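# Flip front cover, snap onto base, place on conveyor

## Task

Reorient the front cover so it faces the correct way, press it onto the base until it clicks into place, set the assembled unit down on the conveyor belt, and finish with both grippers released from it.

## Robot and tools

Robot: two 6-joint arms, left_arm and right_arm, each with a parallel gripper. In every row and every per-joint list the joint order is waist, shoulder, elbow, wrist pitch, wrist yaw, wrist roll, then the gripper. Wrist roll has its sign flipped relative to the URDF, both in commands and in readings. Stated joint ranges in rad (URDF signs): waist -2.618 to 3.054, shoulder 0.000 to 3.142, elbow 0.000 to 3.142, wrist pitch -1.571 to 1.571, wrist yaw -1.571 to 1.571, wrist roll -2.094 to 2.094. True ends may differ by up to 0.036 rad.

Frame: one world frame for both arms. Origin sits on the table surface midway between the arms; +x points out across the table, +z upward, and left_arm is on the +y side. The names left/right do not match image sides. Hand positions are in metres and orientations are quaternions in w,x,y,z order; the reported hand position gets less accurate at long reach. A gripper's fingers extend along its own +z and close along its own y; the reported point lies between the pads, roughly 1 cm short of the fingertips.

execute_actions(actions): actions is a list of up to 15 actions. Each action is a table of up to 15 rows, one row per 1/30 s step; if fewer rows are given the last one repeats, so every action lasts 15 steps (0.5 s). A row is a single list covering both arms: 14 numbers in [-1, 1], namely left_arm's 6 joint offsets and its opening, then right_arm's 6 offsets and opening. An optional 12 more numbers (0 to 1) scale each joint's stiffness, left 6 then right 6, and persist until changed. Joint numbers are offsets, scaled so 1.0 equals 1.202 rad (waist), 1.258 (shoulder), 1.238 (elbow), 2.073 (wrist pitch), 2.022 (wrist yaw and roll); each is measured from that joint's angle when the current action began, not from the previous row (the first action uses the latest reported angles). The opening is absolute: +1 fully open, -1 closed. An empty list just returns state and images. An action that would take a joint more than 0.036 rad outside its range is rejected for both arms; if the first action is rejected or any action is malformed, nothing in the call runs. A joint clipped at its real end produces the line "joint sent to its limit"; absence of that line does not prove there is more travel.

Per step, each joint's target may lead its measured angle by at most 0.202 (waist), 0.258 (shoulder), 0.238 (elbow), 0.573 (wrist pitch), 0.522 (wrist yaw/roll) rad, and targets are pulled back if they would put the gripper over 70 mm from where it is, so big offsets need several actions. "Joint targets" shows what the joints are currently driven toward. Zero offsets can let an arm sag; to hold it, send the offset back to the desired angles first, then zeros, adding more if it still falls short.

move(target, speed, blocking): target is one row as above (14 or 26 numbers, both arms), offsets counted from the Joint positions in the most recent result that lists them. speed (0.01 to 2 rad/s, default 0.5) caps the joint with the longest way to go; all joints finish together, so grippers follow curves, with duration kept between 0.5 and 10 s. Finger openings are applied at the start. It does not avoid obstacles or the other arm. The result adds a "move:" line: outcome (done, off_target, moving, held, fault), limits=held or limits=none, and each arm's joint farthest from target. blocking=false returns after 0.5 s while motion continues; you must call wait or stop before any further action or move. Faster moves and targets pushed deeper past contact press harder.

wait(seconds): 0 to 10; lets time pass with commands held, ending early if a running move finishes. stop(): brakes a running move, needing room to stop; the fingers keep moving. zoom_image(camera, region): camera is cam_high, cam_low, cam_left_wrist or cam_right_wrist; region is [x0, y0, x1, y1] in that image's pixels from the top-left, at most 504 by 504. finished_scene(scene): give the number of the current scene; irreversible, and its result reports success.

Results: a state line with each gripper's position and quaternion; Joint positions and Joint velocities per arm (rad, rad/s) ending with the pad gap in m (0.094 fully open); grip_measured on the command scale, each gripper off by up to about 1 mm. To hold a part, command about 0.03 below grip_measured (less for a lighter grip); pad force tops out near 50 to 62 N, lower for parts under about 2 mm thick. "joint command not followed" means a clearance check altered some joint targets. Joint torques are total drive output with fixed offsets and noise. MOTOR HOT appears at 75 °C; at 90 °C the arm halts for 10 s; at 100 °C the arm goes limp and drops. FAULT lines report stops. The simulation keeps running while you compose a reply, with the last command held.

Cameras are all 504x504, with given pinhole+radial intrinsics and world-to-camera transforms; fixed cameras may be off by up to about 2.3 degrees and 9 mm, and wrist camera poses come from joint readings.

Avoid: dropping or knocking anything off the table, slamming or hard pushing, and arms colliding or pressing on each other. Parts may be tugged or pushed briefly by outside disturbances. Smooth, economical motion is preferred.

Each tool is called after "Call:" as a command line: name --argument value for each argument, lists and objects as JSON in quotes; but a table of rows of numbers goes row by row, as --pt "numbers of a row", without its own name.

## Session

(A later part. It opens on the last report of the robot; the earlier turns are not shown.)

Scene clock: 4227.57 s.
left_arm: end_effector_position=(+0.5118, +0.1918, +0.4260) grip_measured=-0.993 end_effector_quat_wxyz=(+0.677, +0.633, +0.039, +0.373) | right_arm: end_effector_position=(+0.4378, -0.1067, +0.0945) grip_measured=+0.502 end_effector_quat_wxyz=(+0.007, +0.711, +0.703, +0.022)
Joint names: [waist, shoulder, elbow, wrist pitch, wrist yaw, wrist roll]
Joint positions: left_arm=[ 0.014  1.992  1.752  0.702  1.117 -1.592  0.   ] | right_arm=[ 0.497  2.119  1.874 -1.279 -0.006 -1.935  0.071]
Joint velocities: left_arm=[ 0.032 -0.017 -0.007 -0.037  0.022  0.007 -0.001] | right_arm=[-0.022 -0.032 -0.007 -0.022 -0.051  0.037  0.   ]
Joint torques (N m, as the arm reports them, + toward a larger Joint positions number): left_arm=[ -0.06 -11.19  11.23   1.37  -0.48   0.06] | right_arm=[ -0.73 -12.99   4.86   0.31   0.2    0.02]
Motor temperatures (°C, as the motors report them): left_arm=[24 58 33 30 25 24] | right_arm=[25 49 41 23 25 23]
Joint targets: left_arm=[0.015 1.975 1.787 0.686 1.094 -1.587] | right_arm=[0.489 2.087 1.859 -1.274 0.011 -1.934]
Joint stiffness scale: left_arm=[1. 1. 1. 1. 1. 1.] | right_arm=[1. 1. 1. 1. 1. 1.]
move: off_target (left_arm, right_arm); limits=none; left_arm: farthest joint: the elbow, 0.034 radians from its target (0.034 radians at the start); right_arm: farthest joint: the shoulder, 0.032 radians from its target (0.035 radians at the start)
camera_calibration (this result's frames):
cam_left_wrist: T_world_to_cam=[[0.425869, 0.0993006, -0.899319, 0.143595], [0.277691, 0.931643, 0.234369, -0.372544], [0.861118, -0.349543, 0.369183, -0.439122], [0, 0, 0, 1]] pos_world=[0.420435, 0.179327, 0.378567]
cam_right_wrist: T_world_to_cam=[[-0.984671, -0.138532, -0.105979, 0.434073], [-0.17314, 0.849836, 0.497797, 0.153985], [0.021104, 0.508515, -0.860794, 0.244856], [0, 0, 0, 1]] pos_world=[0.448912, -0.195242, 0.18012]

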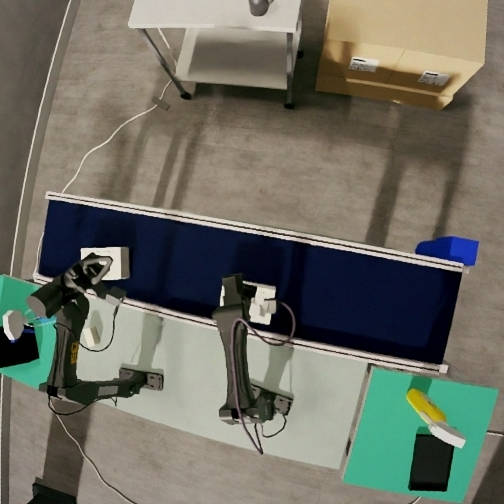

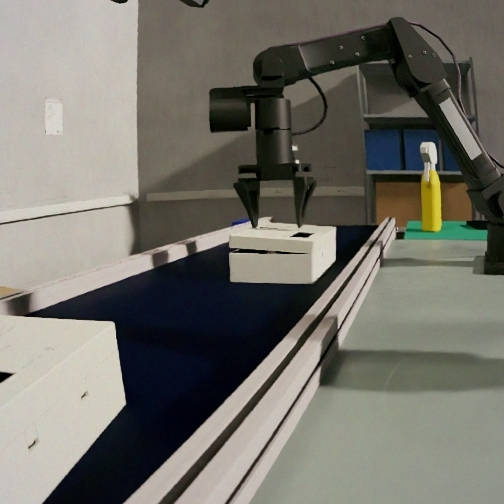

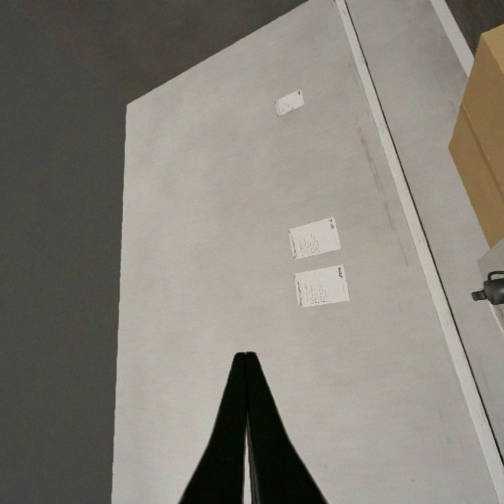

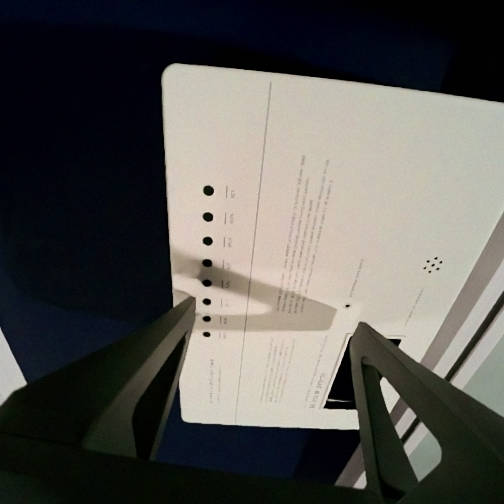

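Call:
move --target '[0.083, -0.2385, -0.06, -0.1447, -0.148, 0.099, -1.0, 0.0, 0.0707, -0.0856, 0.026, 0.0084, 0.0, 0.5]' --speed 0.12

Scene clock: 4318.77 s.
left_arm: end_effector_position=(+0.4763, +0.2591, +0.5097) grip_measured=-0.993 end_effector_quat_wxyz=(+0.681, +0.561, +0.235, +0.408) | right_arm: end_effector_position=(+0.4383, -0.1066, +0.0831) grip_measured=+0.502 end_effector_quat_wxyz=(+0.005, +0.711, +0.703, +0.018)
Joint names: [waist, shoulder, elbow, wrist pitch, wrist yaw, wrist roll]
Joint positions: left_arm=[ 0.106  1.714  1.698  0.417  0.838 -1.409  0.   ] | right_arm=[ 0.497  2.134  1.853 -1.253 -0.006 -1.935  0.071]
Joint velocities: left_arm=[-0.002 -0.002 -0.022 -0.022 -0.007 -0.022 -0.001] | right_arm=[-0.032  0.007 -0.027 -0.022 -0.022  0.022 -0.001]
Joint torques (N m, as the arm reports them, + toward a larger Joint positions number): left_arm=[ 0.71 -9.37  7.16  1.65 -0.37  0.17] | right_arm=[-0.03 -4.91 -0.76  0.53  0.2   0.02]
Motor temperatures (°C, as the motors report them): left_arm=[24 56 34 30 25 24] | right_arm=[25 56 37 23 25 23]
Joint targets: left_arm=[0.114 1.692 1.678 0.403 0.818 -1.392] | right_arm=[0.497 2.208 1.768 -1.225 0.011 -1.935]
Joint stiffness scale: left_arm=[1. 1. 1. 1. 1. 1.] | right_arm=[1. 1. 1. 1. 1. 1.]
move: off_target (left_arm, right_arm); limits=none; left_arm: farthest joint: the shoulder, 0.022 radians from its target (0.300 radians at the start); right_arm: farthest joint: the elbow, 0.084 radians from its target (0.106 radians at the start)
camera_calibration (this result's frames):
cam_left_wrist: T_world_to_cam=[[0.255404, -0.0320033, -0.966305, 0.376661], [0.000549257, 0.999457, -0.0329561, -0.194347], [0.966834, 0.00788637, 0.255282, -0.500865], [0, 0, 0, 1]] pos_world=[0.388159, 0.210246, 0.485426]
cam_right_wrist: T_world_to_cam=[[-0.985681, -0.138904, -0.0955915, 0.43286], [-0.168157, 0.851669, 0.49637, 0.157735], [0.0124647, 0.505337, -0.862832, 0.238556], [0, 0, 0, 1]] pos_world=[0.450213, -0.194764, 0.168917]

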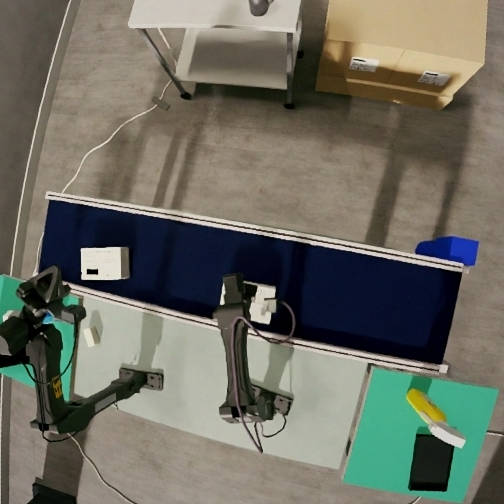

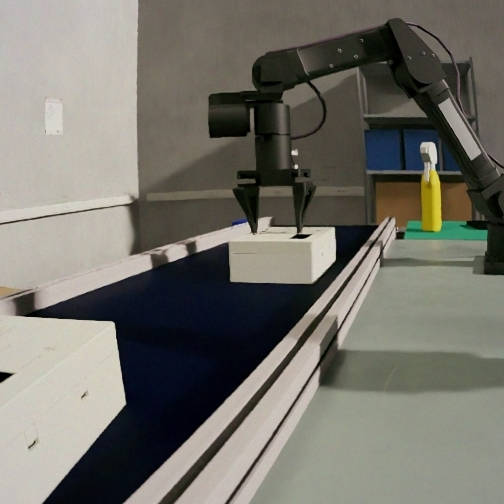

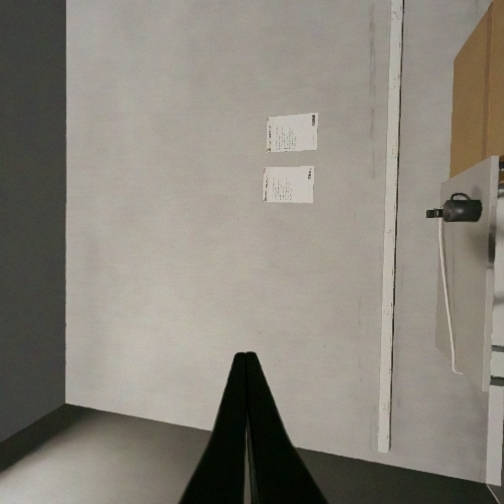

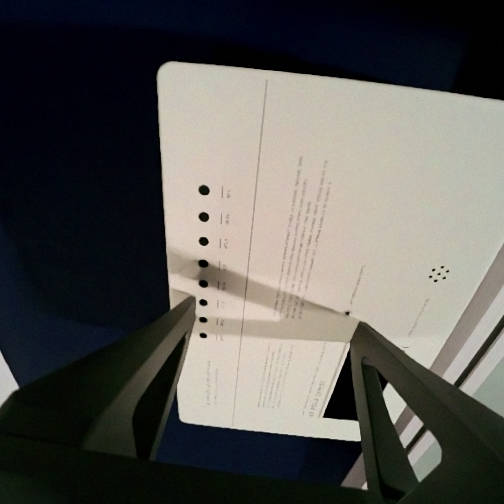

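The lid appears closed (ee z = 0.083). Check the seam closely.

Call:
zoom_image --camera "cam_low" --region '[215, 200, 350, 295]'

Region (215, 200, 350, 295) of cam_low's 504x504 image, scaled by 3.733, with more detail than that image has; it fills the top 355 rows of this view, and the rest is white.

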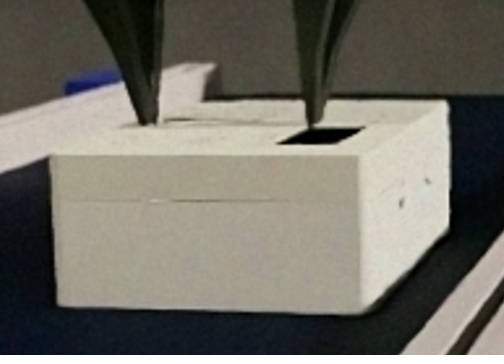

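Call:
move --target '[0.042, -0.159, -0.10, -0.0965, -0.099, 0.05, -1.0, 0.0, -0.012, 0.1656, -0.0912, 0.0084, 0.0, 0.5]' --speed 0.25

Scene clock: 4347.33 s.
left_arm: end_effector_position=(+0.4471, +0.2964, +0.5165) grip_measured=-0.993 end_effector_quat_wxyz=(+0.664, +0.505, +0.364, +0.414) | right_arm: end_effector_position=(+0.4369, -0.1070, +0.1285) grip_measured=+0.502 end_effector_quat_wxyz=(+0.006, +0.711, +0.703, +0.021)
Joint names: [waist, shoulder, elbow, wrist pitch, wrist yaw, wrist roll]
Joint positions: left_arm=[ 0.148  1.536  1.594  0.229  0.655 -1.325  0.   ] | right_arm=[ 0.497  2.129  2.025 -1.424 -0.006 -1.935  0.071]
Joint velocities: left_arm=[ 0.012 -0.017 -0.007  0.007 -0.037  0.066 -0.   ] | right_arm=[ 0.002  0.002 -0.007 -0.066  0.022 -0.007 -0.001]
Joint torques (N m, as the arm reports them, + toward a larger Joint positions number): left_arm=[ 0.75 -7.82  7.06  1.83 -0.31  0.2 ] | right_arm=[ -0.03 -11.43   8.62  -0.01   0.2    0.02]
Motor temperatures (°C, as the motors report them): left_arm=[24 53 31 31 25 24] | right_arm=[25 47 36 23 25 23]
Joint targets: left_arm=[0.156 1.514 1.574 0.217 0.638 -1.308] | right_arm=[0.497 2.119 2.058 -1.443 0.011 -1.935]
Joint stiffness scale: left_arm=[1. 1. 1. 1. 1. 1.] | right_arm=[1. 1. 1. 1. 1. 1.]
move: off_target (left_arm, right_arm); limits=none; left_arm: farthest joint: the shoulder, 0.022 radians from its target (0.200 radians at the start); right_arm: farthest joint: the elbow, 0.033 radians from its target (0.206 radians at the start)
camera_calibration (this result's frames):
cam_left_wrist: T_world_to_cam=[[0.143202, -0.150029, -0.978256, 0.483199], [-0.204657, 0.96259, -0.177585, -0.0539655], [0.968302, 0.225637, 0.10714, -0.463336], [0, 0, 0, 1]] pos_world=[0.36841, 0.228986, 0.512751]
cam_right_wrist: T_world_to_cam=[[-0.985055, -0.138649, -0.102191, 0.436387], [-0.171307, 0.85031, 0.49762, 0.136435], [0.0178992, 0.50769, -0.861354, 0.275603], [0, 0, 0, 1]] pos_world=[0.448305, -0.195428, 0.214093]

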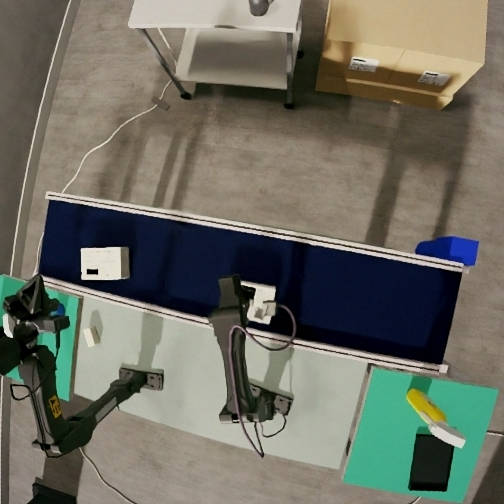

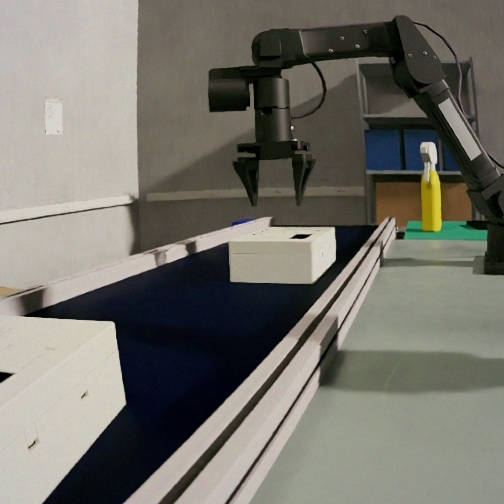

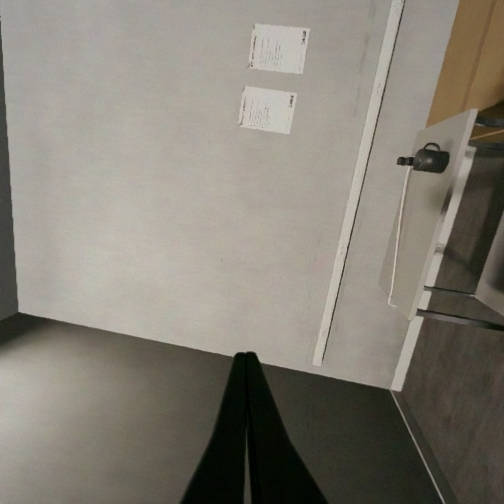

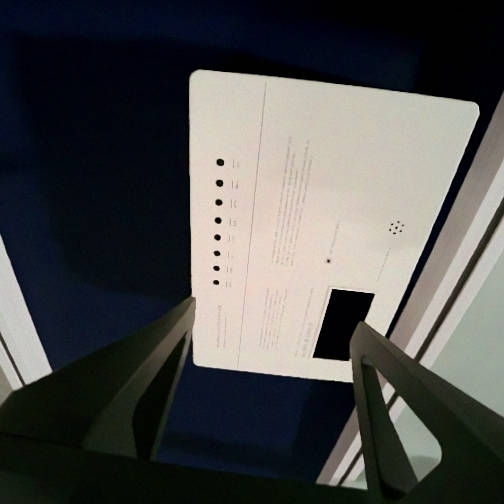

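Call:
zoom_image --camera "cam_low" --region '[215, 200, 350, 295]'

Region (215, 200, 350, 295) of cam_low's 504x504 image, scaled by 3.733, with more detail than that image has; it fills the top 355 rows of this view, and the rest is white.

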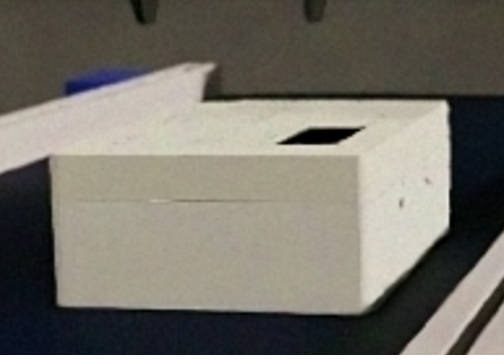

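Call:
move --target '[0.125, -0.323, -0.34, -0.193, -0.198, 0.121, 1.0, -0.337, -0.1797, -0.309, 0.0806, 0.0084, 0.2107, 1.0]' --speed 0.4

Scene clock: 4371.00 s.
left_arm: end_effector_position=(+0.3592, +0.3942, +0.3980) grip_measured=+1.000 end_effector_quat_wxyz=(+0.542, +0.326, +0.675, +0.381) | right_arm: end_effector_position=(+0.4154, -0.2725, +0.1080) grip_measured=+1.000 end_effector_quat_wxyz=(+0.009, +0.706, +0.708, +0.011)
Joint names: [waist, shoulder, elbow, wrist pitch, wrist yaw, wrist roll]
Joint positions: left_arm=[ 0.291  1.152  1.189 -0.164  0.265 -1.096  0.094] | right_arm=[ 0.091  1.934  1.658 -1.266 -0.003 -1.515  0.094]
Joint velocities: left_arm=[-0.002 -0.017 -0.012  0.007 -0.007  0.007  0.   ] | right_arm=[ 0.007 -0.002 -0.012 -0.095 -0.066 -0.007  0.   ]
Joint torques (N m, as the arm reports them, + toward a larger Joint positions number): left_arm=[ 0.74 -5.13  7.72  2.18 -0.09  0.2 ] | right_arm=[  0.08 -11.34   4.88   0.37   0.17   0.06]
Motor temperatures (°C, as the motors report them): left_arm=[24 50 30 32 25 24] | right_arm=[25 52 38 23 25 23]
Joint targets: left_arm=[0.299 1.129 1.173 -0.171 0.255 -1.080] | right_arm=[0.092 1.904 1.643 -1.257 0.011 -1.509]
Joint stiffness scale: left_arm=[1. 1. 1. 1. 1. 1.] | right_arm=[1. 1. 1. 1. 1. 1.]
move: off_target (left_arm, right_arm); limits=none; left_arm: farthest joint: the shoulder, 0.023 radians from its target (0.406 radians at the start); right_arm: farthest joint: the shoulder, 0.031 radians from its target (0.226 radians at the start)
camera_calibration (this result's frames):
cam_left_wrist: T_world_to_cam=[[-0.0579328, -0.517077, -0.853976, 0.562004], [-0.730845, 0.604695, -0.316559, 0.198265], [0.68008, 0.605785, -0.412935, -0.22686], [0, 0, 0, 1]] pos_world=[0.331742, 0.308138, 0.449022]
cam_right_wrist: T_world_to_cam=[[-0.983946, -0.154059, -0.090086, 0.384185], [-0.178442, 0.857416, 0.482696, 0.29021], [0.00287749, 0.491022, -0.871142, 0.345142], [0, 0, 0, 1]] pos_world=[0.42881, -0.359116, 0.195194]

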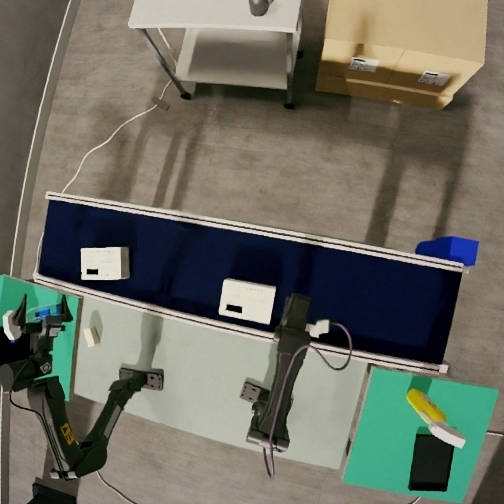

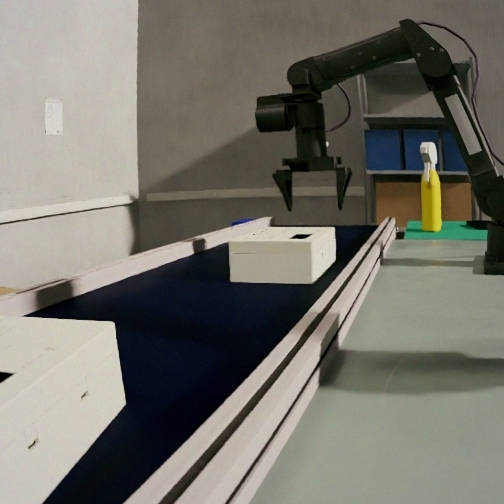

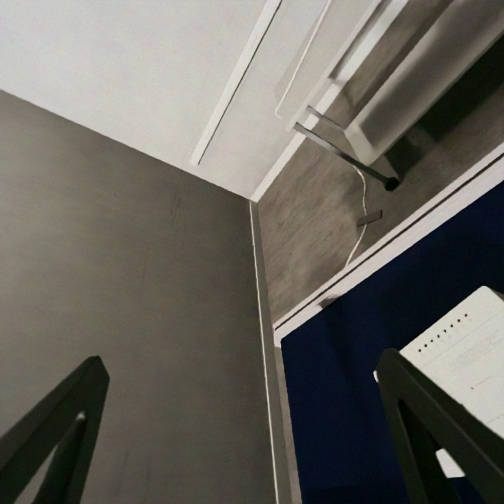

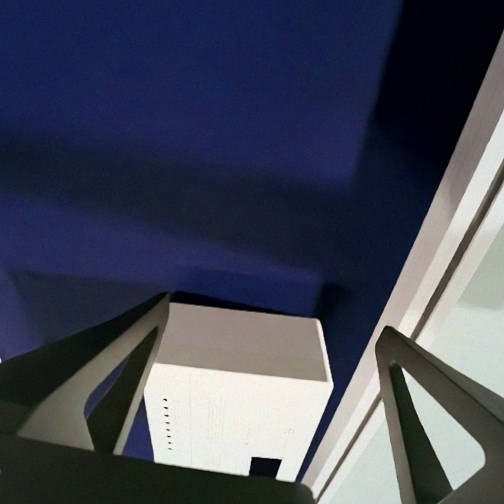

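Call:
zoom_image --camera "cam_right_wrist" --region '[130, 280, 350, 420]'

Region (130, 280, 350, 420) of cam_right_wrist's 504x504 image, scaled by 2.291, with more detail than that image has; it fills the top 321 rows of this view, and the rest is white.

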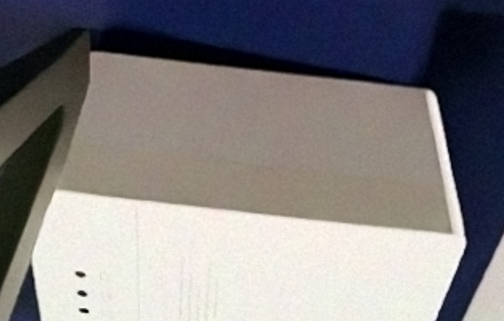

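Call:
zoom_image --camera "cam_low" --region '[222, 230, 342, 290]'

Call:
zoom_image --camera "cam_low" --region '[0, 300, 140, 504]'

Region (222, 230, 342, 290) of cam_low's 504x504 image, scaled by 4.200, with more detail than that image has.

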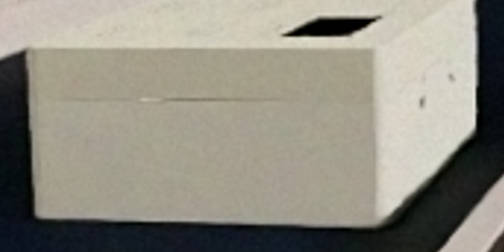

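Region (0, 300, 140, 504) of cam_low's 504x504 image, scaled by 2.471, with more detail than that image has; it fills the left 346 columns of this view, and the rest is white.

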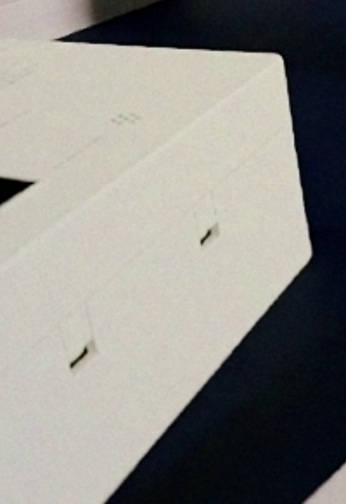

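Call:
zoom_image --camera "cam_low" --region '[226, 244, 286, 264]'

Region (226, 244, 286, 264) of cam_low's 504x504 image, scaled by 8.400, with more detail than that image has.

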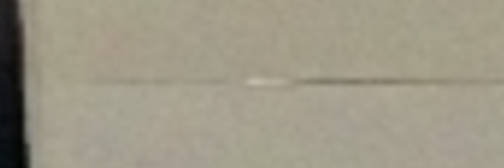

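Call:
finished_scene --scene 2

The scene is finished: the task was done.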